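# Transfer top plate from stack rack K1 to nest N1

## Task

Take the top 96-well plate off the stack rack K1 and set it in the plate nest N1, lying flat within the nest's locators and turned so its A1 well sits at the nest corner labelled A1. The plate underneath must stay in K1 exactly as it was. The result only counts if it holds without the robot supporting it, so release the plate and pull the gripper away at the end.

## Robot and tools

Robot: two five-axis arms, left_arm and right_arm, each ending in a two-finger gripper. Only one arm is usually needed; the idle one may be parked out of the way. The arms must never collide or press on one another hard.

World frame: one shared frame for both arms. Its origin is on the table surface midway between the arm bases, +z is up, +x points out across the table, and left_arm stands on the +y side. The arm names do not match left or right in the pictures.

Arm geometry: joint 1 (waist) spins the arm about a vertical base axis, counterclockwise from above as the angle increases. Joints 2-4 (shoulder, elbow, wrist pitch) bend within one vertical plane through that axis, and joint 5 (wrist roll) turns the gripper about the finger direction. The hand can tilt toward or away from its own base but never sideways out of that plane. Fingers point along the gripper's +z axis and spread along its y axis. The reported hand point lies between the pads when closed, roughly 2 cm short of the fingertips; closing pushes the tips about 10 mm further along +z.

Gripping: full open gap is 84 mm, so a plate, block or reservoir can only be taken across its width, on the body above the base flange. Do not push a pad down onto a flange; it can jam there and opening may not release it. Well A1 is at the plate's clipped corner, which tells you orientation.

Tool execute_actions: argument actions is a list holding zero or one item. An empty list just reports the current state. An item with rows and steps is a motion: rows is a list of 1 to 15 rows, steps is 1 to 15 (default 15), each step lasting 1/30 s. Each row is used for one step; if rows run out, the final row repeats. An item with only steps (up to 300) is a wait with no new command. Optional pictures (true/false) chooses whether camera images come back (default: they do). A call that breaks the rules is refused and nothing is sent.

Row layout: always 12 numbers covering both arms, even if one arm is idle. Order: left_arm waist, shoulder, elbow, wrist pitch, wrist roll, opening, then right_arm in the same six. The five joint values are absolute target angles in radians, in the same form as the Joint positions line, not offsets. Ranges per arm: waist -6.283 to 6.283, shoulder -2.059 to 2.094, elbow -3.927 to 0.192, wrist pitch -1.693 to 3.142, wrist roll -6.283 to 6.283. Real stops may differ by up to 0.010 rad. A target beyond a range end by more than 0.010 rad, and beyond the joint's last reported angle, is refused; a target past the real end gets clipped and the result may print "joint sent to its limit" (possibly about an earlier motion). Opening is an absolute value from -1 (closed) to +1 (fully open).

Motion limits: each joint target moves at most 3.14 rad/s with about 0.16 s of ramp-up, and joints of one arm are slowed to arrive together. Each step the sent target stays within 0.623 rad of the measured angle, and if it would move the hand over 70 mm from where it is, the whole arm's targets are pulled back. Far moves therefore take several calls. Between calls the arms keep heading to the last row sent until they settle or a step is HELD; after that only a new action drives them further. Fingers still opening or closing keep going.

Holding: read grip_measured (measured opening on the command scale). To hold, keep sending an opening well below it; lower means a firmer squeeze (about 24 N per pad max). Slamming shut can overshoot. Resending grip_measured gives a light hold that weakens on wider parts. Occasional outside tugs on held parts or pushes on loose ones can occur.

Result lines: the state line lists, per arm, end_effector_position (m), end_effector_quat_wxyz and linear/angular velocities in the world frame; position readings drift more at long reach. Joint positions and Joint velocities give five joints (rad, rad/s) then pad gap (m, m/s; 0.084 is fully open). "joint command not followed" means a clearance check altered or stopped some joint targets. HELD flags steps where part of your row was not sent. MOTOR HOT appears from 65 °C; at 80 °C an OVER-TEMPERATURE FAULT brakes that arm until it cools, so do not hold loads longer than needed. If contact torque reaches a joint's load limit (waist 44, shoulder 44, elbow 26.4, wrist pitch 17.6, wrist roll 17.6 N m, held weight included), the arm backs that joint off, halts for 10 s and drops the rest of the call.

Cameras: cam_high, cam_low, cam_left_wrist, cam_right_wrist, each 672x504, returned in that order. Calibration (intrinsics K, distortion, T_world_to_cam) was supplied but may be slightly off; wrist camera poses follow their arm's joint readings.

Tool zoom_image: camera (one of the four names) and region [x0, y0, x1, y1] in pixels of that camera's latest image, origin top-left, at most 504 by 504. Returns a closer, sharper view.

Tool finished_scene: argument scene, the current scene number. It ends the scene permanently and reports whether the goal was met; the next scene's task arrives in its result. Replying without any tool call also ends things.

Avoid: dropping or knocking anything off the table, disturbing the lower plate, hard pushes, slams, arm-to-arm contact, and stalls. Move smoothly and finish with the gripper open and away from the plate.

Each tool is called after "Call:" as name(argument=value, ...) on one line, values as JSON.

## Session

Call:
execute_actions(actions=[])

Scene clock: 0.00 s of 8400.00 s.
left_arm: end_effector_position=(+0.0502, +0.8120, +0.1937) grip_measured=+1.00 end_effector_quat_wxyz=(+0.188, +0.539, +0.723, -0.389) end_effector_velocity=(+0.000, -0.000, -0.000) end_effector_angular_velocity=(-0.001, -0.001, -0.001) | right_arm: end_effector_position=(+0.5978, -0.6689, +0.2290) grip_measured=+1.00 end_effector_quat_wxyz=(+0.143, -0.533, +0.782, -0.291) end_effector_velocity=(+0.000, +0.000, +0.000) end_effector_angular_velocity=(-0.000, -0.000, +0.000)
Joint positions: left_arm=[ 1.265  0.774 -2.058  2.178 -0.479  0.084] | right_arm=[-0.604  0.15  -1.028  0.217  1.428  0.084]
Joint velocities: left_arm=[-0.001  0.001 -0.    -0.     0.001  0.   ] | right_arm=[ 0. -0.  0. -0.  0.  0.]
camera_calibration (this result's frames):
cam_left_wrist: T_world_to_cam=[[0.928132, 0.117564, -0.3532, -0.0444472], [0.34159, -0.646072, 0.682574, 0.442254], [-0.147946, -0.754168, -0.639799, 0.874673], [0, 0, 0, 1]] pos_world=[0.019588, 0.950604, 0.242044]
cam_right_wrist: T_world_to_cam=[[-0.758919, 0.25557, -0.598937, 0.793601], [0.389772, 0.915087, -0.103411, 0.473659], [0.521651, -0.31193, -0.794091, -0.202509], [0, 0, 0, 1]] pos_world=[0.523299, -0.699428, 0.363489]

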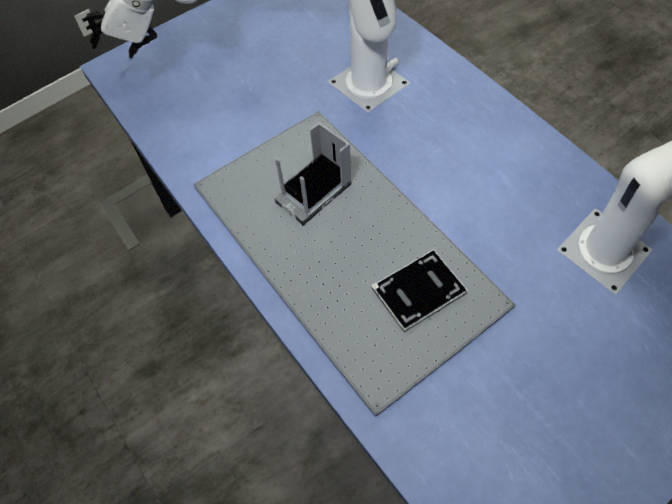

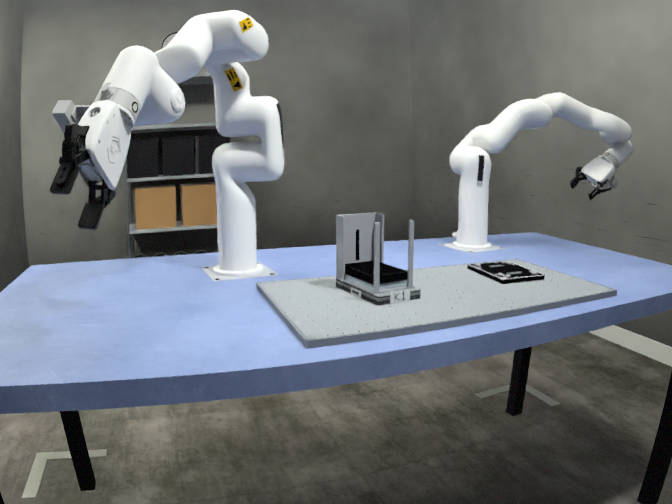

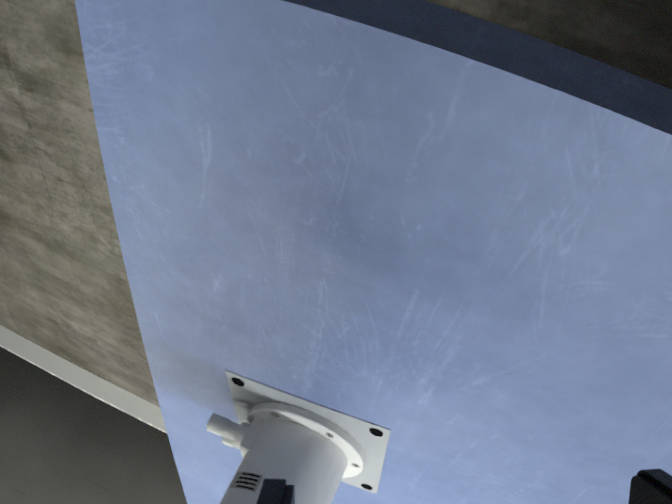

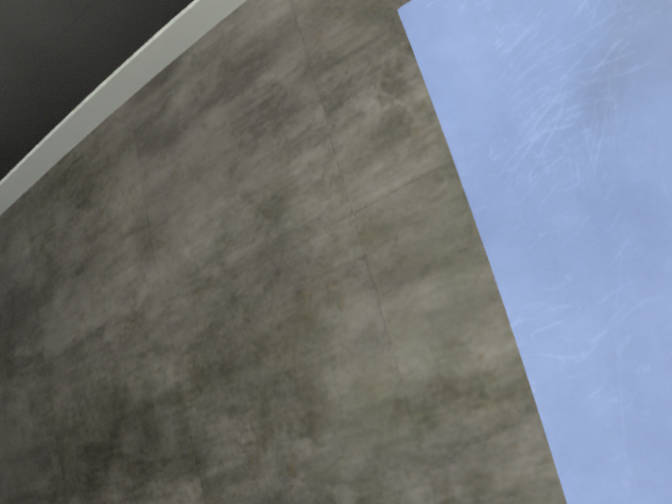

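Call:
zoom_image(camera="cam_high", region=[262, 115, 372, 235])

Call:
zoom_image(camera="cam_high", region=[360, 240, 480, 340])

Call:
zoom_image(camera="cam_low", region=[320, 205, 440, 310])

Region (262, 115, 372, 235) of cam_high's 672x504 image, scaled by 4.200, with more detail than that image has; it fills the left 462 columns of this view, and the rest is white.

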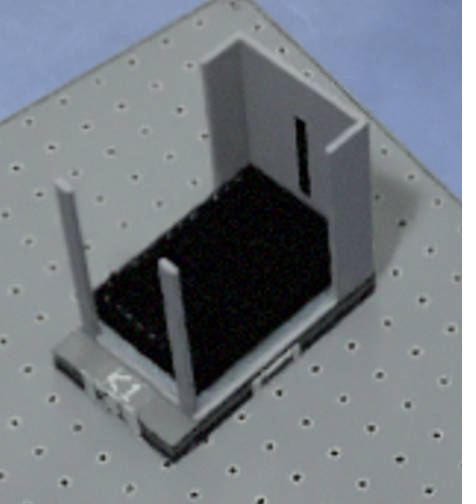

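Region (360, 240, 480, 340) of cam_high's 672x504 image, scaled by 4.200, with more detail than that image has.

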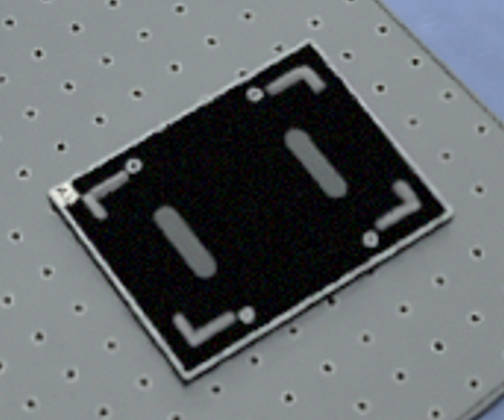

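Region (320, 205, 440, 310) of cam_low's 672x504 image, scaled by 4.200, with more detail than that image has; it fills the top 441 rows of this view, and the rest is white.

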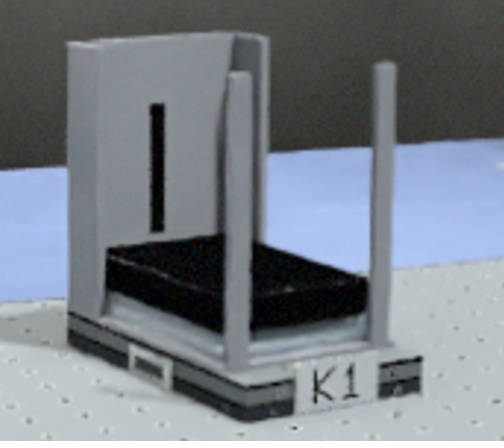

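Call:
execute_actions(actions=[{"rows": [[1.265,0.774,-2.058,2.178,-0.479,1,-0.593,0.1465,-1.026,0.225,1.418,1],[1.265,0.774,-2.058,2.178,-0.479,1,-0.571,0.1395,-1.022,0.241,1.398,1],[1.265,0.774,-2.058,2.178,-0.479,1,-0.539,0.129,-1.015,0.265,1.368,1],[1.265,0.774,-2.058,2.178,-0.479,1,-0.495,0.115,-1.007,0.297,1.328,1],[1.265,0.774,-2.058,2.178,-0.479,1,0.4859,-0.1983,-0.817,1.0153,0.428,1]], "steps": 15}], pictures=false)

Call:
execute_actions(actions=[{"steps": 50}])

Call:
zoom_image(camera="cam_right_wrist", region=[280, 252, 532, 504])

Scene clock: 7.90 s of 8400.00 s.
left_arm: end_effector_position=(+0.0503, +0.8119, +0.1937) grip_measured=+1.00 end_effector_quat_wxyz=(+0.188, +0.539, +0.723, -0.389) end_effector_velocity=(-0.001, +0.000, -0.000) end_effector_angular_velocity=(-0.000, -0.001, +0.003) | right_arm: end_effector_position=(+0.5973, -0.4833, +0.2117) grip_measured=+1.00 end_effector_quat_wxyz=(-0.095, +0.759, -0.614, +0.193) end_effector_velocity=(-0.085, +0.475, -0.050) end_effector_angular_velocity=(-0.194, +0.663, +1.525)
Joint positions: left_arm=[ 1.265  0.774 -2.058  2.178 -0.479  0.084] | right_arm=[-0.309  0.019 -0.949  0.496  1.138  0.084]
Joint velocities: left_arm=[ 0.003  0.     0.    -0.     0.001  0.   ] | right_arm=[ 0.802 -0.303  0.185  0.722 -0.797  0.   ]
Steps of this call (steps 1 to 90: nothing new was sent; then 4.40 s passed at rest; steps 91 to 105: all 15 steps of this action). Readings (joint positions):
91: left_arm=[1.265 0.774 -2.058 2.178 -0.479] | right_arm=[-0.604 0.150 -1.028 0.217 1.428]
92: left_arm=[1.265 0.774 -2.058 2.178 -0.479] | right_arm=[-0.603 0.150 -1.027 0.219 1.426]
94: left_arm=[1.265 0.774 -2.058 2.178 -0.479] | right_arm=[-0.587 0.144 -1.024 0.232 1.409]
98: left_arm=[1.265 0.774 -2.058 2.178 -0.479] | right_arm=[-0.492 0.101 -0.997 0.318 1.319]
105: the state above

Scene clock: 9.57 s of 8400.00 s.
left_arm: end_effector_position=(+0.0503, +0.8119, +0.1937) grip_measured=+1.00 end_effector_quat_wxyz=(+0.188, +0.539, +0.723, -0.389) end_effector_velocity=(+0.000, +0.000, +0.001) end_effector_angular_velocity=(+0.003, -0.001, -0.000) | right_arm: end_effector_position=(+0.3960, -0.1420, +0.1902) grip_measured=+1.00 end_effector_quat_wxyz=(+0.000, +0.997, +0.073, -0.000) end_effector_velocity=(-0.000, +0.000, -0.000) end_effector_angular_velocity=(-0.001, +0.001, +0.002)
Joint positions: left_arm=[ 1.265  0.774 -2.058  2.178 -0.479  0.084] | right_arm=[ 0.486 -0.198 -0.817  1.015  0.428  0.084]
Joint velocities: left_arm=[ 0.    -0.003 -0.     0.     0.001  0.   ] | right_arm=[ 0.001  0.001  0.     0.    -0.001 -0.   ]
Steps of this call (steps 1 to 45: the robot went on to your last target; steps 46 to 50: nothing new was sent). Readings (joint positions):
1: left_arm=[1.265 0.774 -2.058 2.178 -0.479] | right_arm=[-0.282 0.009 -0.943 0.520 1.111]
2: left_arm=[1.265 0.774 -2.058 2.178 -0.479] | right_arm=[-0.255 -0.001 -0.937 0.543 1.083]
4: left_arm=[1.265 0.774 -2.058 2.178 -0.479] | right_arm=[-0.200 -0.019 -0.926 0.586 1.028]
8: left_arm=[1.265 0.774 -2.058 2.178 -0.479] | right_arm=[-0.085 -0.051 -0.906 0.664 0.919]
50: the state above
All arms were judged still, so your last target was given up. Only a new action makes them travel on or press farther. Fingers that are still opening or closing keep moving.
camera_calibration (this result's frames):
cam_left_wrist: T_world_to_cam=[[0.928035, 0.11739, -0.353511, -0.0442836], [0.341758, -0.645827, 0.682722, 0.441898], [-0.148162, -0.754405, -0.639469, 0.874739], [0, 0, 0, 1]] pos_world=[0.0196774, 0.950496, 0.242021]
cam_right_wrist: T_world_to_cam=[[0.154876, -0.987891, 0.00924144, -0.171517], [-0.987841, -0.154982, -0.0122353, 0.442401], [0.0135194, -0.00723412, -0.999882, 0.319925], [0, 0, 0, 1]] pos_world=[0.45926, -0.0985611, 0.326885]

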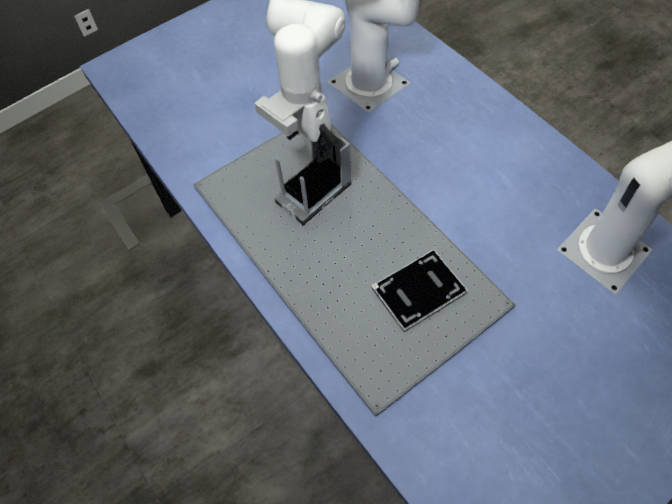

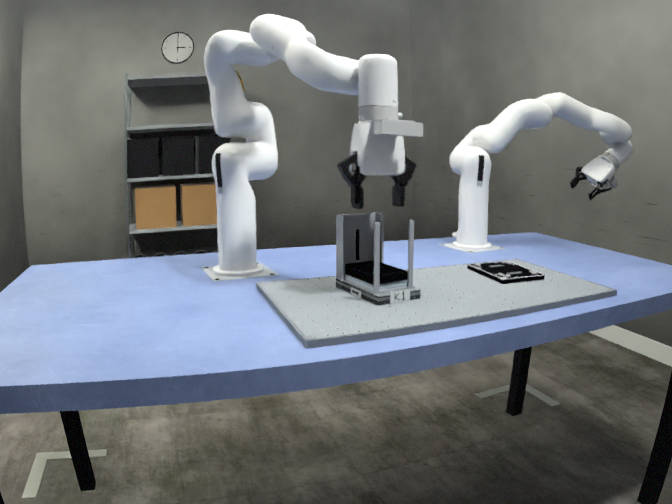

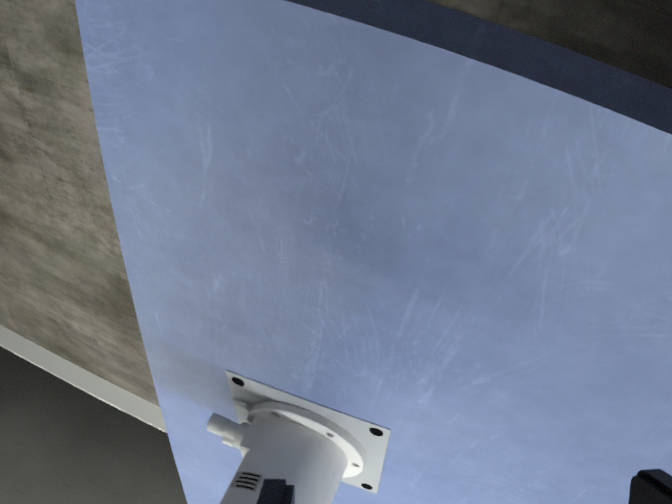

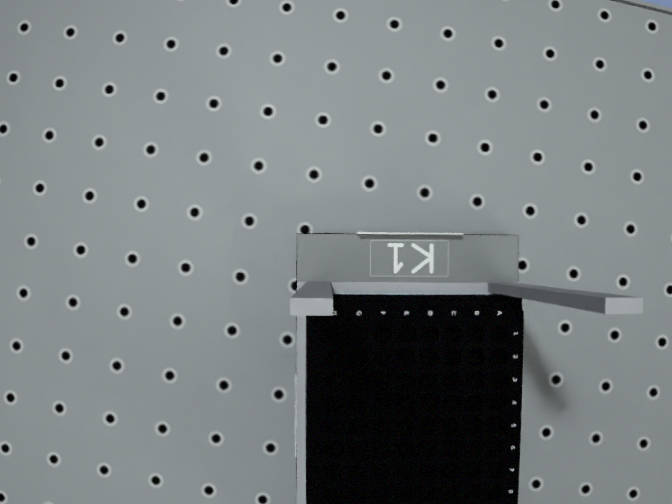

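Region (280, 252, 532, 504) of cam_right_wrist's 672x504 image, scaled by 2.000, with more detail than that image has.

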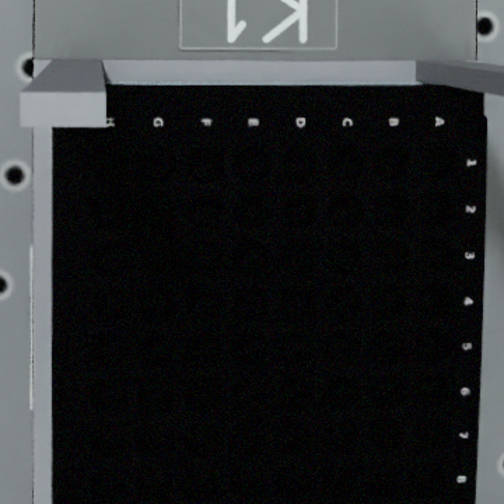

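Call:
execute_actions(actions=[{"rows": [[1.265,0.774,-2.058,2.178,-0.479,1,0.483,-0.1971,-0.8061,1.0032,0.422,1],[1.265,0.774,-2.058,2.178,-0.479,1,0.4799,-0.1881,-0.7937,0.9818,0.4151,1],[1.265,0.774,-2.058,2.178,-0.479,1,0.4799,-0.1757,-0.7785,0.9542,0.4151,1],[1.265,0.774,-2.058,2.178,-0.479,1,0.4799,-0.1608,-0.7626,0.9234,0.4151,1],[1.265,0.774,-2.058,2.178,-0.479,1,0.4799,-0.1448,-0.7477,0.8925,0.4151,1],[1.265,0.774,-2.058,2.178,-0.479,1,0.4799,-0.1276,-0.7338,0.8614,0.4151,1],[1.265,0.774,-2.058,2.178,-0.479,1,0.4799,-0.1093,-0.7209,0.8302,0.4151,1],[1.265,0.774,-2.058,2.178,-0.479,1,0.4799,-0.0898,-0.709,0.7988,0.4151,1],[1.265,0.774,-2.058,2.178,-0.479,1,0.4799,-0.0692,-0.698,0.7672,0.4151,1],[1.265,0.774,-2.058,2.178,-0.479,1,0.4799,-0.0518,-0.69,0.7418,0.4151,1],[1.265,0.774,-2.058,2.178,-0.479,1,0.4799,-0.0361,-0.6836,0.7197,0.4151,1],[1.265,0.774,-2.058,2.178,-0.479,1,0.4799,-0.0245,-0.6792,0.7037,0.4151,1],[1.265,0.774,-2.058,2.178,-0.479,1,0.4799,-0.017,-0.6767,0.6937,0.4151,1],[1.265,0.774,-2.058,2.178,-0.479,1,0.4799,-0.0126,-0.6752,0.6878,0.4151,1]], "steps": 15}], pictures=false)

Call:
execute_actions(actions=[{"steps": 20}])

Call:
zoom_image(camera="cam_right_wrist", region=[270, 300, 522, 504])

Call:
zoom_image(camera="cam_right_wrist", region=[500, 280, 672, 504])

Call:
zoom_image(camera="cam_low", region=[330, 215, 430, 305])

Call:
zoom_image(camera="cam_high", region=[262, 115, 372, 235])

Scene clock: 21.83 s of 8400.00 s.
left_arm: end_effector_position=(+0.0503, +0.8119, +0.1937) grip_measured=+1.00 end_effector_quat_wxyz=(+0.188, +0.539, +0.723, -0.389) end_effector_velocity=(+0.001, -0.000, -0.001) end_effector_angular_velocity=(-0.001, +0.000, -0.002) | right_arm: end_effector_position=(+0.3954, -0.1452, +0.0938) grip_measured=+1.00 end_effector_quat_wxyz=(+0.001, +0.997, +0.076, -0.002) end_effector_velocity=(-0.008, -0.005, -0.156) end_effector_angular_velocity=(-0.012, +0.018, -0.000)
Joint positions: left_arm=[ 1.265  0.774 -2.058  2.178 -0.479  0.084] | right_arm=[ 0.48  -0.033 -0.683  0.722  0.415  0.084]
Joint velocities: left_arm=[-0.002  0.001  0.     0.     0.    -0.   ] | right_arm=[-0.     0.342  0.15  -0.47  -0.    -0.   ]
Steps of this call (steps 1 to 90: nothing new was sent; then 8.77 s passed at rest; steps 91 to 105: all 15 steps of this action). Readings (joint positions):
91: left_arm=[1.265 0.774 -2.058 2.178 -0.479] | right_arm=[0.486 -0.198 -0.817 1.015 0.428]
92: left_arm=[1.265 0.774 -2.058 2.178 -0.479] | right_arm=[0.486 -0.198 -0.816 1.013 0.427]
94: left_arm=[1.265 0.774 -2.058 2.178 -0.479] | right_arm=[0.483 -0.194 -0.805 0.994 0.421]
98: left_arm=[1.265 0.774 -2.058 2.178 -0.479] | right_arm=[0.480 -0.151 -0.756 0.906 0.416]
105: the state above

Scene clock: 22.50 s of 8400.00 s.
left_arm: end_effector_position=(+0.0503, +0.8119, +0.1937) grip_measured=+1.00 end_effector_quat_wxyz=(+0.188, +0.539, +0.723, -0.389) end_effector_velocity=(+0.000, -0.000, -0.000) end_effector_angular_velocity=(-0.001, +0.001, -0.000) | right_arm: end_effector_position=(+0.3965, -0.1445, +0.0853) grip_measured=+1.00 end_effector_quat_wxyz=(-0.000, +0.997, +0.076, +0.000) end_effector_velocity=(-0.000, -0.000, -0.001) end_effector_angular_velocity=(-0.001, +0.001, +0.000)
Joint positions: left_arm=[ 1.265  0.774 -2.058  2.178 -0.479  0.084] | right_arm=[ 0.48  -0.013 -0.675  0.688  0.415  0.084]
Joint velocities: left_arm=[-0.     0.001 -0.     0.    -0.001  0.   ] | right_arm=[-0.     0.001  0.001 -0.    -0.    -0.   ]
Steps of this call (steps 1 to 20: the robot went on to your last target). Readings (joint positions):
1: left_arm=[1.265 0.774 -2.058 2.178 -0.479] | right_arm=[0.480 -0.024 -0.679 0.709 0.415]
2: left_arm=[1.265 0.774 -2.058 2.178 -0.479] | right_arm=[0.480 -0.019 -0.677 0.701 0.415]
4: left_arm=[1.265 0.774 -2.058 2.178 -0.479] | right_arm=[0.480 -0.015 -0.676 0.693 0.415]
8: left_arm=[1.265 0.774 -2.058 2.178 -0.479] | right_arm=[0.480 -0.014 -0.677 0.689 0.415]
20: the state above
camera_calibration (this result's frames):
cam_left_wrist: T_world_to_cam=[[0.928035, 0.11739, -0.353511, -0.0442836], [0.341758, -0.645827, 0.682722, 0.441898], [-0.148162, -0.754405, -0.639469, 0.874739], [0, 0, 0, 1]] pos_world=[0.0196775, 0.950496, 0.242021]
cam_right_wrist: T_world_to_cam=[[0.161772, -0.986786, 0.00916166, -0.175706], [-0.986732, -0.161879, -0.0124213, 0.439745], [0.0137403, -0.00703068, -0.999881, 0.21497], [0, 0, 0, 1]] pos_world=[0.459381, -0.100687, 0.222017]

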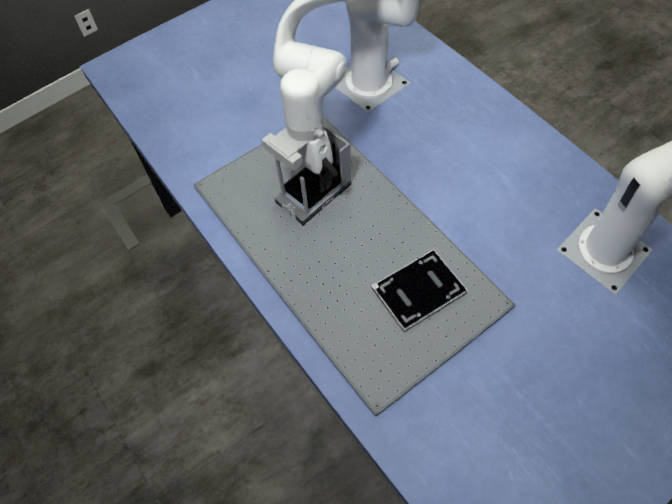

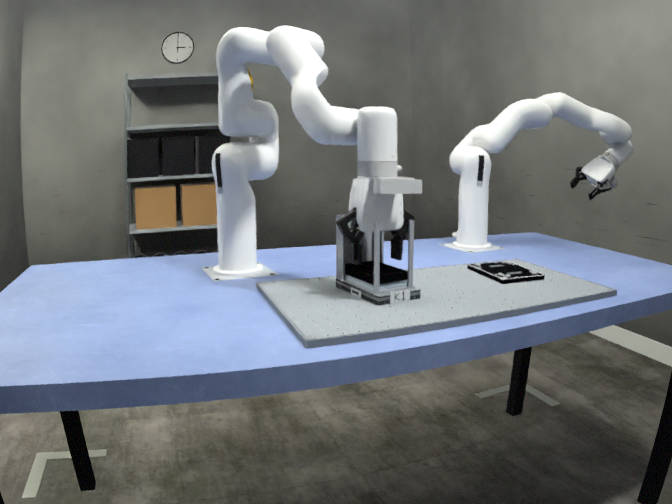

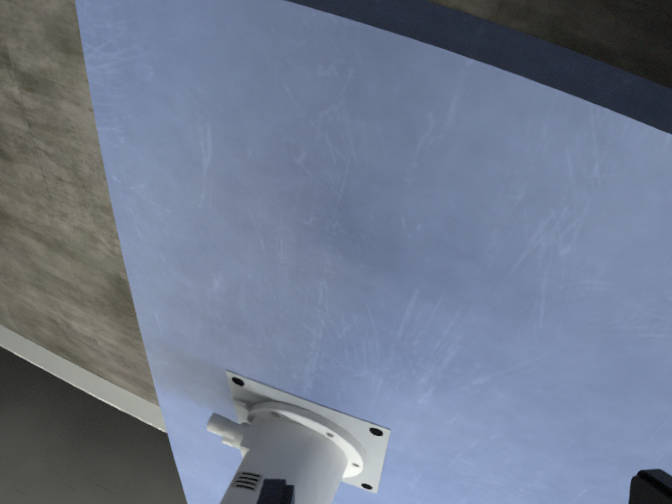

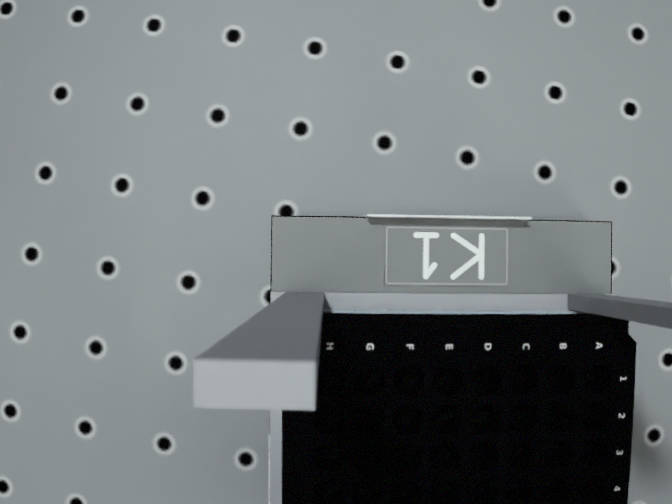

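Region (270, 300, 522, 504) of cam_right_wrist's 672x504 image, scaled by 2.000, with more detail than that image has; it fills the top 408 rows of this view, and the rest is white.

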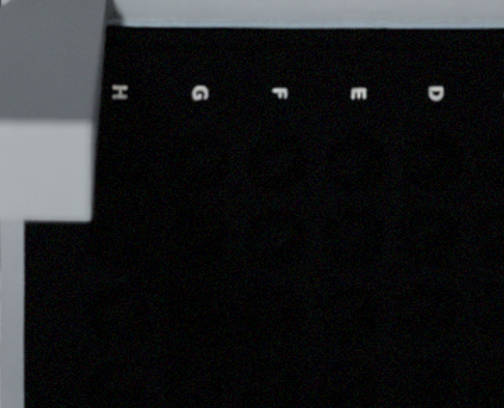

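Region (500, 280, 672, 504) of cam_right_wrist's 672x504 image, scaled by 2.250, with more detail than that image has; it fills the left 387 columns of this view, and the rest is white.

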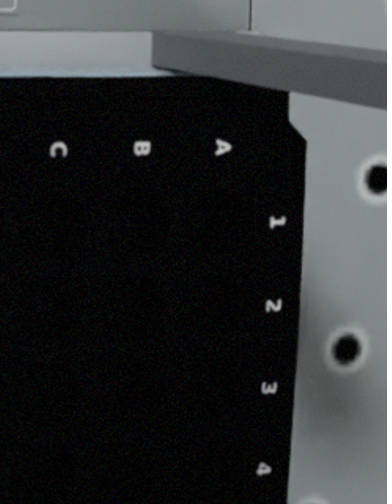

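Region (330, 215, 430, 305) of cam_low's 672x504 image, scaled by 5.040, with more detail than that image has; it fills the top 454 rows of this view, and the rest is white.

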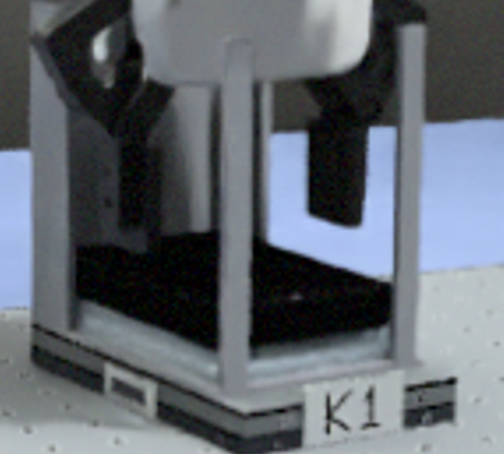

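Region (262, 115, 372, 235) of cam_high's 672x504 image, scaled by 4.200, with more detail than that image has; it fills the left 462 columns of this view, and the rest is white.

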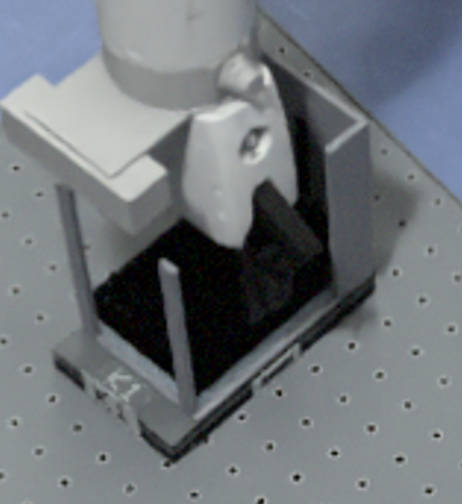

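Call:
execute_actions(actions=[{"rows": [[1.265,0.774,-2.058,2.178,-0.479,1,0.4806,-0.0102,-0.6744,0.6846,0.4158,1],[1.265,0.774,-2.058,2.178,-0.479,1,0.4806,-0.0054,-0.6729,0.6783,0.4158,1],[1.265,0.774,-2.058,2.178,-0.479,1,0.4806,-0.0005,-0.6714,0.6719,0.4158,1],[1.265,0.774,-2.058,2.178,-0.479,1,0.4806,0.0044,-0.67,0.6656,0.4158,1],[1.265,0.774,-2.058,2.178,-0.479,1,0.4806,0.0094,-0.6687,0.6593,0.4158,1],[1.265,0.774,-2.058,2.178,-0.479,1,0.4806,0.0131,-0.6677,0.6546,0.4158,1],[1.265,0.774,-2.058,2.178,-0.479,1,0.4806,0.0169,-0.6667,0.6498,0.4158,1],[1.265,0.774,-2.058,2.178,-0.479,1,0.4806,0.0195,-0.666,0.6465,0.4158,1],[1.265,0.774,-2.058,2.178,-0.479,1,0.4806,0.022,-0.6654,0.6434,0.4158,1],[1.265,0.774,-2.058,2.178,-0.479,1,0.4806,0.0245,-0.6648,0.6403,0.4158,1],[1.265,0.774,-2.058,2.178,-0.479,1,0.4806,0.0271,-0.6642,0.6371,0.4158,1],[1.265,0.774,-2.058,2.178,-0.479,1,0.4806,0.0297,-0.6636,0.6339,0.4158,1],[1.265,0.774,-2.058,2.178,-0.479,1,0.4806,0.0323,-0.663,0.6307,0.4158,1],[1.265,0.774,-2.058,2.178,-0.479,1,0.4806,0.0349,-0.6624,0.6275,0.4158,1]], "steps": 15}], pictures=false)

Call:
execute_actions(actions=[{"steps": 10}])

Call:
zoom_image(camera="cam_low", region=[330, 230, 430, 305])

Scene clock: 30.30 s of 8400.00 s.
left_arm: end_effector_position=(+0.0503, +0.8119, +0.1937) grip_measured=+1.00 end_effector_quat_wxyz=(+0.188, +0.539, +0.723, -0.389) end_effector_velocity=(+0.001, -0.000, -0.000) end_effector_angular_velocity=(-0.001, -0.000, -0.001) | right_arm: end_effector_position=(+0.3963, -0.1443, +0.0684) grip_measured=+1.00 end_effector_quat_wxyz=(-0.000, +0.997, +0.076, +0.000) end_effector_velocity=(+0.001, +0.000, -0.029) end_effector_angular_velocity=(+0.001, -0.001, -0.001)
Joint positions: left_arm=[ 1.265  0.774 -2.058  2.178 -0.479  0.084] | right_arm=[ 0.481  0.029 -0.664  0.634  0.416  0.084]
Joint velocities: left_arm=[-0.001  0.001  0.     0.     0.    -0.   ] | right_arm=[-0.     0.075  0.016 -0.093  0.    -0.   ]
Steps of this call (steps 1 to 15: the robot went on to your last target; steps 16 to 90: nothing new was sent; then 4.30 s passed at rest; steps 91 to 105: all 15 steps of this action). Readings (joint positions):
91: left_arm=[1.265 0.774 -2.058 2.178 -0.479] | right_arm=[0.480 -0.013 -0.675 0.688 0.415]
92: left_arm=[1.265 0.774 -2.058 2.178 -0.479] | right_arm=[0.480 -0.012 -0.675 0.687 0.415]
94: left_arm=[1.265 0.774 -2.058 2.178 -0.479] | right_arm=[0.480 -0.008 -0.674 0.681 0.416]
98: left_arm=[1.265 0.774 -2.058 2.178 -0.479] | right_arm=[0.481 0.009 -0.669 0.661 0.416]
105: the state above

Scene clock: 30.63 s of 8400.00 s.
left_arm: end_effector_position=(+0.0503, +0.8119, +0.1937) grip_measured=+1.00 end_effector_quat_wxyz=(+0.188, +0.539, +0.723, -0.389) end_effector_velocity=(-0.000, -0.000, -0.000) end_effector_angular_velocity=(-0.001, +0.001, +0.001) | right_arm: end_effector_position=(+0.3963, -0.1443, +0.0663) grip_measured=+1.00 end_effector_quat_wxyz=(-0.000, +0.997, +0.076, +0.000) end_effector_velocity=(-0.000, -0.000, -0.001) end_effector_angular_velocity=(-0.001, +0.001, -0.000)
Joint positions: left_arm=[ 1.265  0.774 -2.058  2.178 -0.479  0.084] | right_arm=[ 0.481  0.035 -0.663  0.628  0.416  0.084]
Joint velocities: left_arm=[ 0.001  0.001 -0.     0.    -0.001 -0.   ] | right_arm=[-0.     0.001  0.001 -0.001  0.    -0.   ]
Steps of this call (steps 1 to 10: the robot went on to your last target). Readings (joint positions):
1: left_arm=[1.265 0.774 -2.058 2.178 -0.479] | right_arm=[0.481 0.032 -0.663 0.632 0.416]
2: left_arm=[1.265 0.774 -2.058 2.178 -0.479] | right_arm=[0.481 0.033 -0.663 0.630 0.416]
4: left_arm=[1.265 0.774 -2.058 2.178 -0.479] | right_arm=[0.481 0.034 -0.662 0.629 0.416]
8: left_arm=[1.265 0.774 -2.058 2.178 -0.479] | right_arm=[0.481 0.035 -0.663 0.628 0.416]
10: the state above
camera_calibration (this result's frames):
cam_left_wrist: T_world_to_cam=[[0.928035, 0.11739, -0.353511, -0.0442837], [0.341758, -0.645827, 0.682722, 0.441898], [-0.148162, -0.754405, -0.639469, 0.874739], [0, 0, 0, 1]] pos_world=[0.0196775, 0.950496, 0.242021]
cam_right_wrist: T_world_to_cam=[[0.161763, -0.986787, 0.00913469, -0.175261], [-0.986733, -0.16187, -0.0124838, 0.439427], [0.0137975, -0.00699408, -0.99988, 0.195989], [0, 0, 0, 1]] pos_world=[0.459244, -0.100445, 0.203052]

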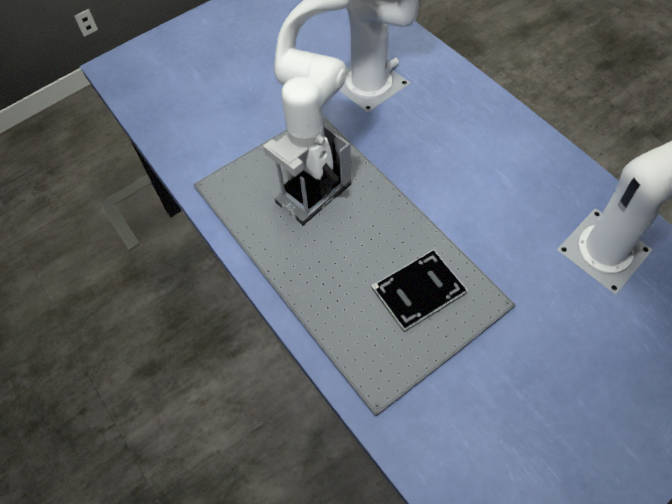

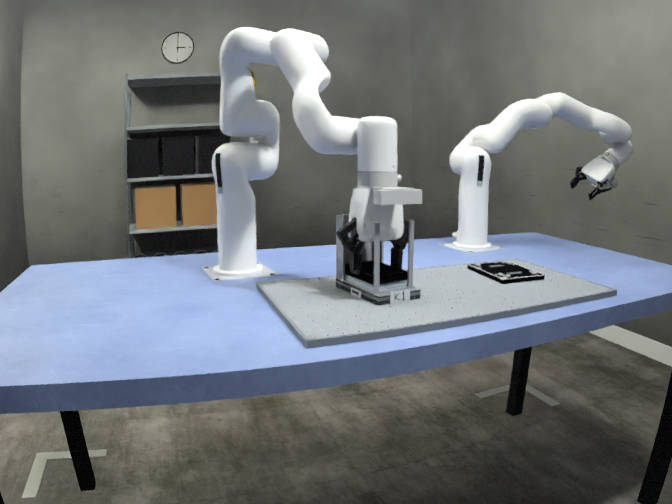

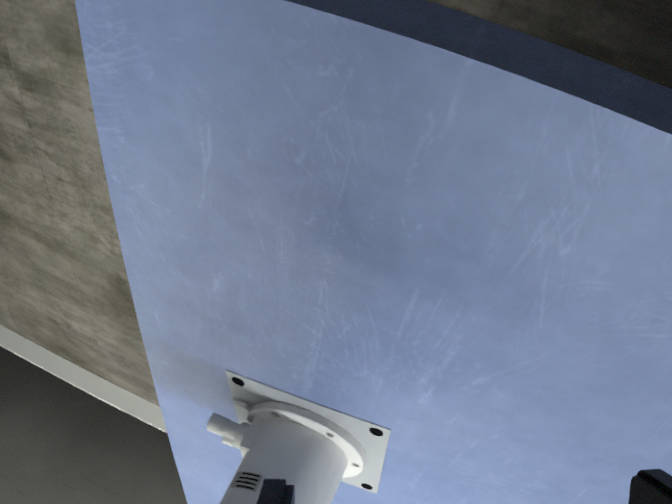

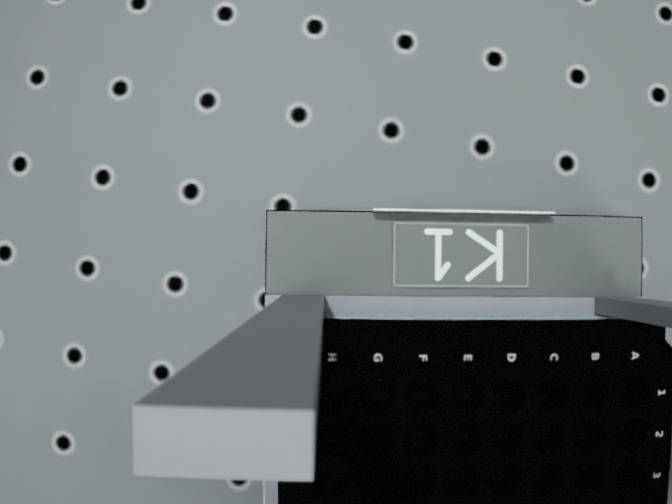

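Region (330, 230, 430, 305) of cam_low's 672x504 image, scaled by 5.040, with more detail than that image has; it fills the top 378 rows of this view, and the rest is white.

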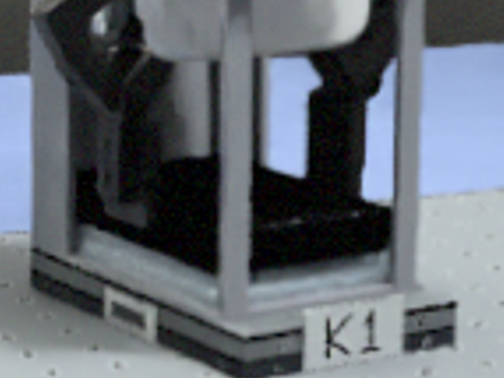

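Call:
execute_actions(actions=[{"rows": [[1.265,0.774,-2.058,2.178,-0.479,1,0.4806,0.0375,-0.6618,0.6243,0.4158,1],[1.265,0.774,-2.058,2.178,-0.479,1,0.4806,0.0401,-0.6613,0.6212,0.4158,1],[1.265,0.774,-2.058,2.178,-0.479,1,0.4806,0.0428,-0.6607,0.6179,0.4158,1],[1.265,0.774,-2.058,2.178,-0.479,1,0.4806,0.0454,-0.6602,0.6148,0.4158,1],[1.265,0.774,-2.058,2.178,-0.479,1,0.4806,0.0472,-0.6598,0.6126,0.4158,1]], "steps": 12}], pictures=false)

Call:
execute_actions(actions=[{"rows": [[1.265,0.774,-2.058,2.178,-0.479,1,0.4806,0.0472,-0.6598,0.6126,0.4158,0.95],[1.265,0.774,-2.058,2.178,-0.479,1,0.4806,0.0472,-0.6598,0.6126,0.4158,0.92],[1.265,0.774,-2.058,2.178,-0.479,1,0.4806,0.0472,-0.6598,0.6126,0.4158,0.89],[1.265,0.774,-2.058,2.178,-0.479,1,0.4806,0.0472,-0.6598,0.6126,0.4158,0.85],[1.265,0.774,-2.058,2.178,-0.479,1,0.4806,0.0472,-0.6598,0.6126,0.4158,0.8],[1.265,0.774,-2.058,2.178,-0.479,1,0.4806,0.0472,-0.6598,0.6126,0.4158,0.7],[1.265,0.774,-2.058,2.178,-0.479,1,0.4806,0.0472,-0.6598,0.6126,0.4158,0.55],[1.265,0.774,-2.058,2.178,-0.479,1,0.4806,0.0472,-0.6598,0.6126,0.4158,0.35],[1.265,0.774,-2.058,2.178,-0.479,1,0.4806,0.0472,-0.6598,0.6126,0.4158,0.1],[1.265,0.774,-2.058,2.178,-0.479,1,0.4806,0.0472,-0.6598,0.6126,0.4158,-0.2],[1.265,0.774,-2.058,2.178,-0.479,1,0.4806,0.0472,-0.6598,0.6126,0.4158,-0.4]], "steps": 14}], pictures=false)

Call:
execute_actions(actions=[{"rows": [[1.265,0.774,-2.058,2.178,-0.479,1,0.4806,0.0462,-0.66,0.6138,0.4158,-0.4],[1.265,0.774,-2.058,2.178,-0.479,1,0.4806,0.0447,-0.6603,0.6156,0.4158,-0.4],[1.265,0.774,-2.058,2.178,-0.479,1,0.4806,0.0428,-0.6607,0.6179,0.4158,-0.4],[1.265,0.774,-2.058,2.178,-0.479,1,0.4806,0.0401,-0.6613,0.6212,0.4158,-0.4],[1.265,0.774,-2.058,2.178,-0.479,1,0.4806,0.0375,-0.6618,0.6243,0.4158,-0.4],[1.265,0.774,-2.058,2.178,-0.479,1,0.4806,0.0349,-0.6624,0.6275,0.4158,-0.4],[1.265,0.774,-2.058,2.178,-0.479,1,0.4806,0.031,-0.6633,0.6323,0.4158,-0.4],[1.265,0.774,-2.058,2.178,-0.479,1,0.4806,0.0271,-0.6642,0.6371,0.4158,-0.4],[1.265,0.774,-2.058,2.178,-0.479,1,0.4806,0.022,-0.6654,0.6434,0.4158,-0.4],[1.265,0.774,-2.058,2.178,-0.479,1,0.4806,0.0169,-0.6667,0.6498,0.4158,-0.4],[1.265,0.774,-2.058,2.178,-0.479,1,0.4806,0.0112,-0.6682,0.657,0.4158,-0.4],[1.265,0.774,-2.058,2.178,-0.479,1,0.4806,0.0044,-0.67,0.6656,0.4158,-0.4],[1.265,0.774,-2.058,2.178,-0.479,1,0.4806,-0.003,-0.6722,0.6752,0.4158,-0.4],[1.265,0.774,-2.058,2.178,-0.479,1,0.4806,-0.009,-0.674,0.683,0.4158,-0.4],[1.265,0.774,-2.058,2.178,-0.479,1,0.4806,-0.0126,-0.6752,0.6878,0.4158,-0.4]], "steps": 15}])

Call:
zoom_image(camera="cam_low", region=[330, 230, 430, 305])

Scene clock: 40.23 s of 8400.00 s.
left_arm: end_effector_position=(+0.0503, +0.8119, +0.1937) grip_measured=+1.00 end_effector_quat_wxyz=(+0.188, +0.539, +0.723, -0.389) end_effector_velocity=(-0.000, -0.000, -0.000) end_effector_angular_velocity=(-0.001, +0.000, +0.000) | right_arm: end_effector_position=(+0.3962, -0.1444, +0.0616) grip_measured=+1.00 end_effector_quat_wxyz=(+0.000, +0.997, +0.076, -0.000) end_effector_velocity=(+0.002, +0.001, +0.000) end_effector_angular_velocity=(+0.003, -0.005, +0.000)
Joint positions: left_arm=[ 1.265  0.774 -2.058  2.178 -0.479  0.084] | right_arm=[ 0.481  0.047 -0.66   0.613  0.416  0.084]
Joint velocities: left_arm=[ 0.     0.001  0.     0.    -0.     0.   ] | right_arm=[-0.     0.001 -0.002 -0.005 -0.    -0.   ]
Steps of this call (steps 1 to 15: the robot went on to your last target; steps 16 to 90: nothing new was sent; then 6.20 s passed at rest; steps 91 to 102: all 12 steps of this action). Readings (joint positions):
91: left_arm=[1.265 0.774 -2.058 2.178 -0.479] | right_arm=[0.481 0.035 -0.662 0.627 0.416]
92: left_arm=[1.265 0.774 -2.058 2.178 -0.479] | right_arm=[0.481 0.035 -0.662 0.627 0.416]
94: left_arm=[1.265 0.774 -2.058 2.178 -0.479] | right_arm=[0.481 0.038 -0.662 0.623 0.416]
98: left_arm=[1.265 0.774 -2.058 2.178 -0.479] | right_arm=[0.481 0.046 -0.660 0.615 0.416]
102: the state above

Scene clock: 40.70 s of 8400.00 s.
left_arm: end_effector_position=(+0.0503, +0.8119, +0.1937) grip_measured=+1.00 end_effector_quat_wxyz=(+0.188, +0.539, +0.723, -0.389) end_effector_velocity=(-0.000, -0.000, -0.000) end_effector_angular_velocity=(-0.001, +0.000, +0.000) | right_arm: end_effector_position=(+0.3966, -0.1441, +0.0620) grip_measured=+0.94 end_effector_quat_wxyz=(-0.000, +0.997, +0.076, +0.001) end_effector_velocity=(-0.000, -0.000, -0.000) end_effector_angular_velocity=(-0.000, +0.001, -0.001)
Joint positions: left_arm=[ 1.265  0.774 -2.058  2.178 -0.479  0.084] | right_arm=[ 0.481  0.047 -0.66   0.613  0.416  0.082]
Joint velocities: left_arm=[ 0.     0.001  0.    -0.     0.     0.   ] | right_arm=[-0.001  0.001  0.    -0.     0.     0.   ]
Steps of this call (steps 1 to 14: all 14 steps of this action). Readings (joint positions):
1: left_arm=[1.265 0.774 -2.058 2.178 -0.479] | right_arm=[0.481 0.047 -0.660 0.613 0.416]
2: left_arm=[1.265 0.774 -2.058 2.178 -0.479] | right_arm=[0.481 0.047 -0.660 0.613 0.416]
4: left_arm=[1.265 0.774 -2.058 2.178 -0.479] | right_arm=[0.481 0.046 -0.661 0.613 0.416]
8: left_arm=[1.265 0.774 -2.058 2.178 -0.479] | right_arm=[0.481 0.046 -0.660 0.613 0.416]
14: the state above

Scene clock: 41.20 s of 8400.00 s.
left_arm: end_effector_position=(+0.0503, +0.8119, +0.1937) grip_measured=+1.00 end_effector_quat_wxyz=(+0.188, +0.539, +0.723, -0.389) end_effector_velocity=(-0.000, +0.000, +0.001) end_effector_angular_velocity=(+0.001, +0.001, +0.001) | right_arm: end_effector_position=(+0.3961, -0.1444, +0.0780) grip_measured=+0.93 end_effector_quat_wxyz=(+0.000, +0.997, +0.076, -0.000) end_effector_velocity=(+0.001, +0.000, +0.078) end_effector_angular_velocity=(+0.003, -0.004, -0.001)
Joint positions: left_arm=[ 1.265  0.774 -2.058  2.178 -0.479  0.084] | right_arm=[ 0.481  0.005 -0.67   0.666  0.416  0.082]
Joint velocities: left_arm=[ 0.    -0.001  0.    -0.    -0.001 -0.   ] | right_arm=[-0.001 -0.192 -0.054  0.241 -0.001  0.   ]
Steps of this call (steps 1 to 15: all 15 steps of this action). Readings (joint positions):
1: left_arm=[1.265 0.774 -2.058 2.178 -0.479] | right_arm=[0.481 0.047 -0.660 0.613 0.416]
2: left_arm=[1.265 0.774 -2.058 2.178 -0.479] | right_arm=[0.481 0.046 -0.660 0.613 0.416]
4: left_arm=[1.265 0.774 -2.058 2.178 -0.479] | right_arm=[0.481 0.046 -0.660 0.614 0.416]
8: left_arm=[1.265 0.774 -2.058 2.178 -0.479] | right_arm=[0.481 0.038 -0.662 0.624 0.416]
15: the state above
camera_calibration (this result's frames):
cam_left_wrist: T_world_to_cam=[[0.928035, 0.11739, -0.353511, -0.0442836], [0.341758, -0.645827, 0.682722, 0.441898], [-0.148162, -0.754405, -0.639469, 0.874739], [0, 0, 0, 1]] pos_world=[0.0196774, 0.950496, 0.242021]
cam_right_wrist: T_world_to_cam=[[0.161875, -0.986766, 0.00948228, -0.175454], [-0.986725, -0.161981, -0.0116743, 0.439235], [0.0130558, -0.00746662, -0.999887, 0.207902], [0, 0, 0, 1]] pos_world=[0.459091, -0.100432, 0.21467]

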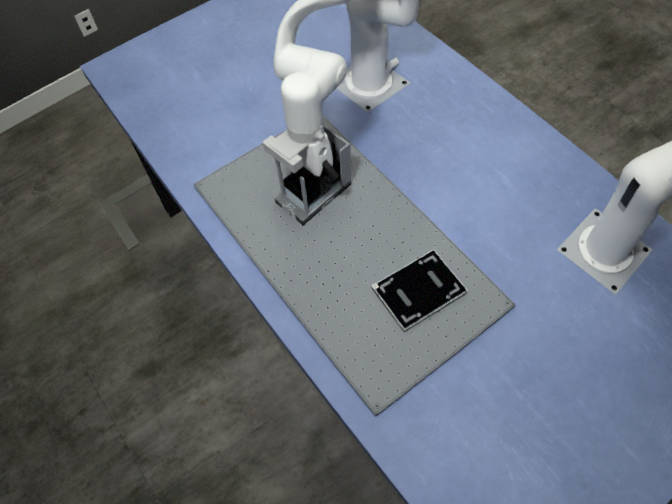

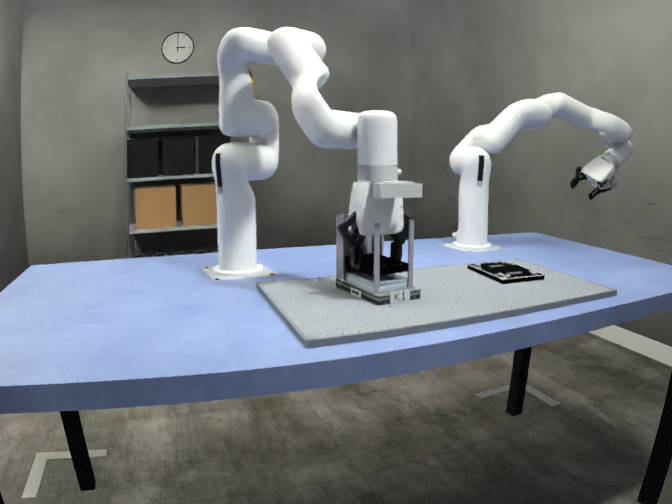

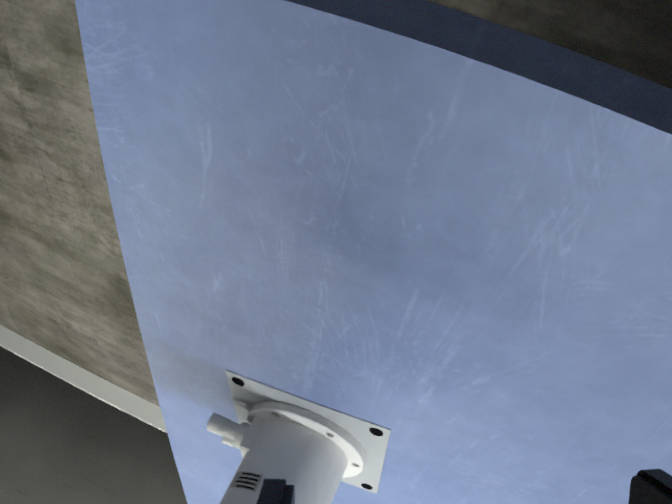

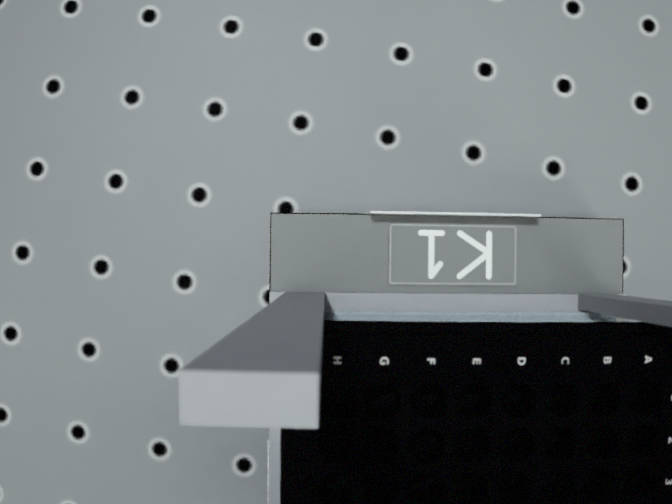

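Region (330, 230, 430, 305) of cam_low's 672x504 image, scaled by 5.040, with more detail than that image has; it fills the top 378 rows of this view, and the rest is white.

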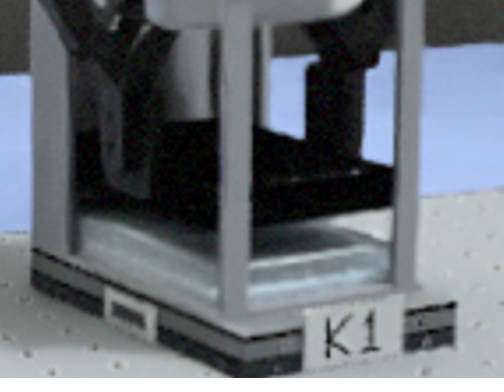

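Call:
execute_actions(actions=[])

Scene clock: 48.87 s of 8400.00 s.
left_arm: end_effector_position=(+0.0503, +0.8119, +0.1937) grip_measured=+1.00 end_effector_quat_wxyz=(+0.188, +0.539, +0.723, -0.389) end_effector_velocity=(+0.000, +0.000, +0.000) end_effector_angular_velocity=(+0.001, -0.000, -0.001) | right_arm: end_effector_position=(+0.3962, -0.1443, +0.0852) grip_measured=+0.93 end_effector_quat_wxyz=(+0.000, +0.997, +0.076, -0.000) end_effector_velocity=(-0.000, -0.000, -0.000) end_effector_angular_velocity=(-0.000, +0.001, +0.000)
Joint positions: left_arm=[ 1.265  0.774 -2.058  2.178 -0.479  0.084] | right_arm=[ 0.481 -0.013 -0.675  0.688  0.416  0.082]
Joint velocities: left_arm=[-0.001 -0.001 -0.     0.     0.    -0.   ] | right_arm=[-0.     0.001 -0.     0.    -0.     0.   ]
Steps of this call (steps 1 to 30: the robot went on to your last target; steps 31 to 90: nothing new was sent; then 4.67 s passed at rest). Readings (joint positions):
1: left_arm=[1.265 0.774 -2.058 2.178 -0.479] | right_arm=[0.481 -0.001 -0.672 0.673 0.416]
2: left_arm=[1.265 0.774 -2.058 2.178 -0.479] | right_arm=[0.481 -0.006 -0.673 0.679 0.416]
4: left_arm=[1.265 0.774 -2.058 2.178 -0.479] | right_arm=[0.481 -0.011 -0.674 0.685 0.416]
8: left_arm=[1.265 0.774 -2.058 2.178 -0.479] | right_arm=[0.481 -0.012 -0.675 0.687 0.416]
90: the state above
All arms were judged still, so your last target was given up. Only a new action makes them travel on or press farther. Fingers that are still opening or closing keep moving.
camera_calibration (this result's frames):
cam_left_wrist: T_world_to_cam=[[0.928035, 0.11739, -0.353511, -0.0442836], [0.341758, -0.645827, 0.682722, 0.441898], [-0.148162, -0.754405, -0.639469, 0.874739], [0, 0, 0, 1]] pos_world=[0.0196774, 0.950496, 0.242021]
cam_right_wrist: T_world_to_cam=[[0.161771, -0.986785, 0.0092538, -0.17548], [-0.986735, -0.161877, -0.0122063, 0.439554], [0.013543, -0.00715642, -0.999883, 0.214946], [0, 0, 0, 1]] pos_world=[0.4592, -0.100469, 0.22191]

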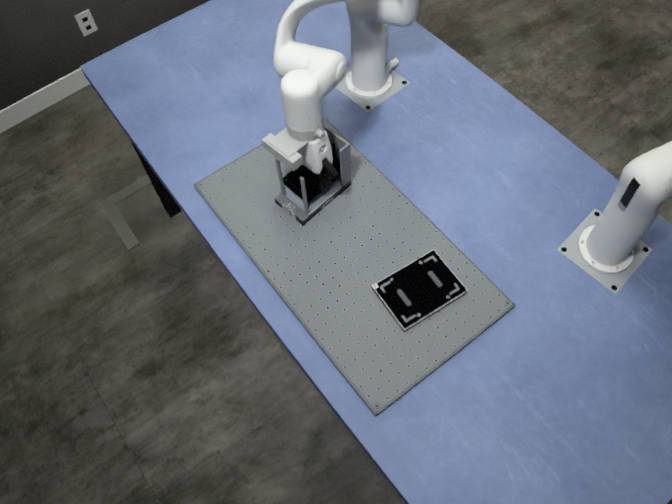

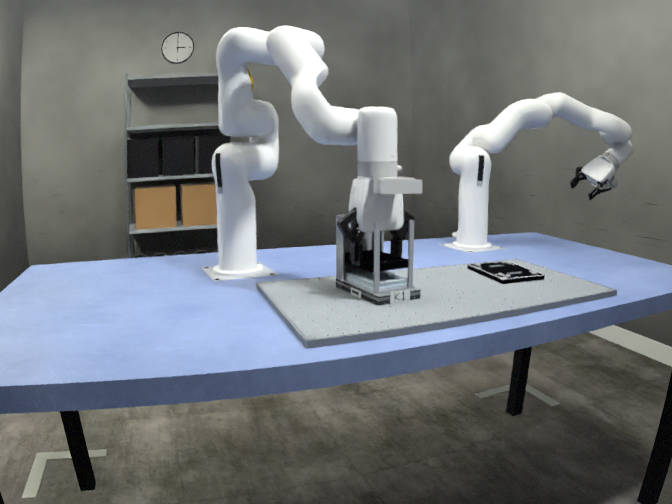

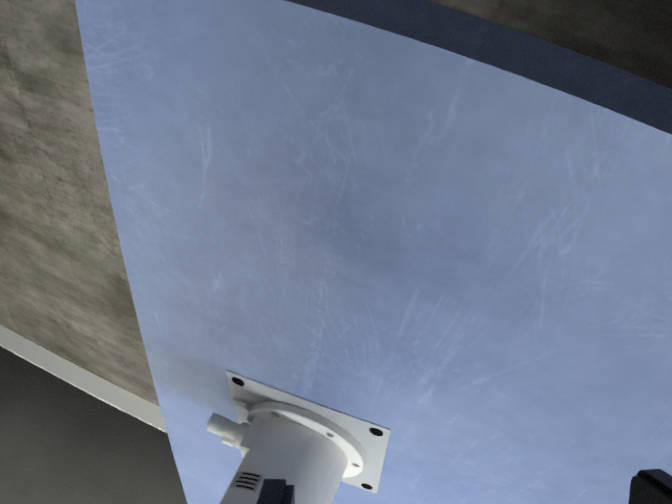

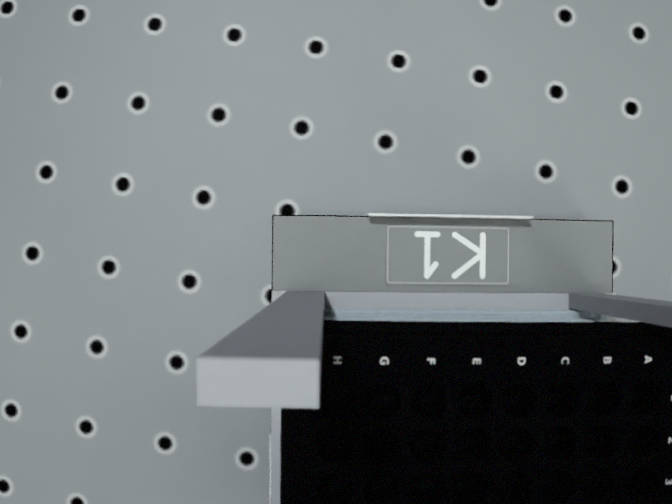

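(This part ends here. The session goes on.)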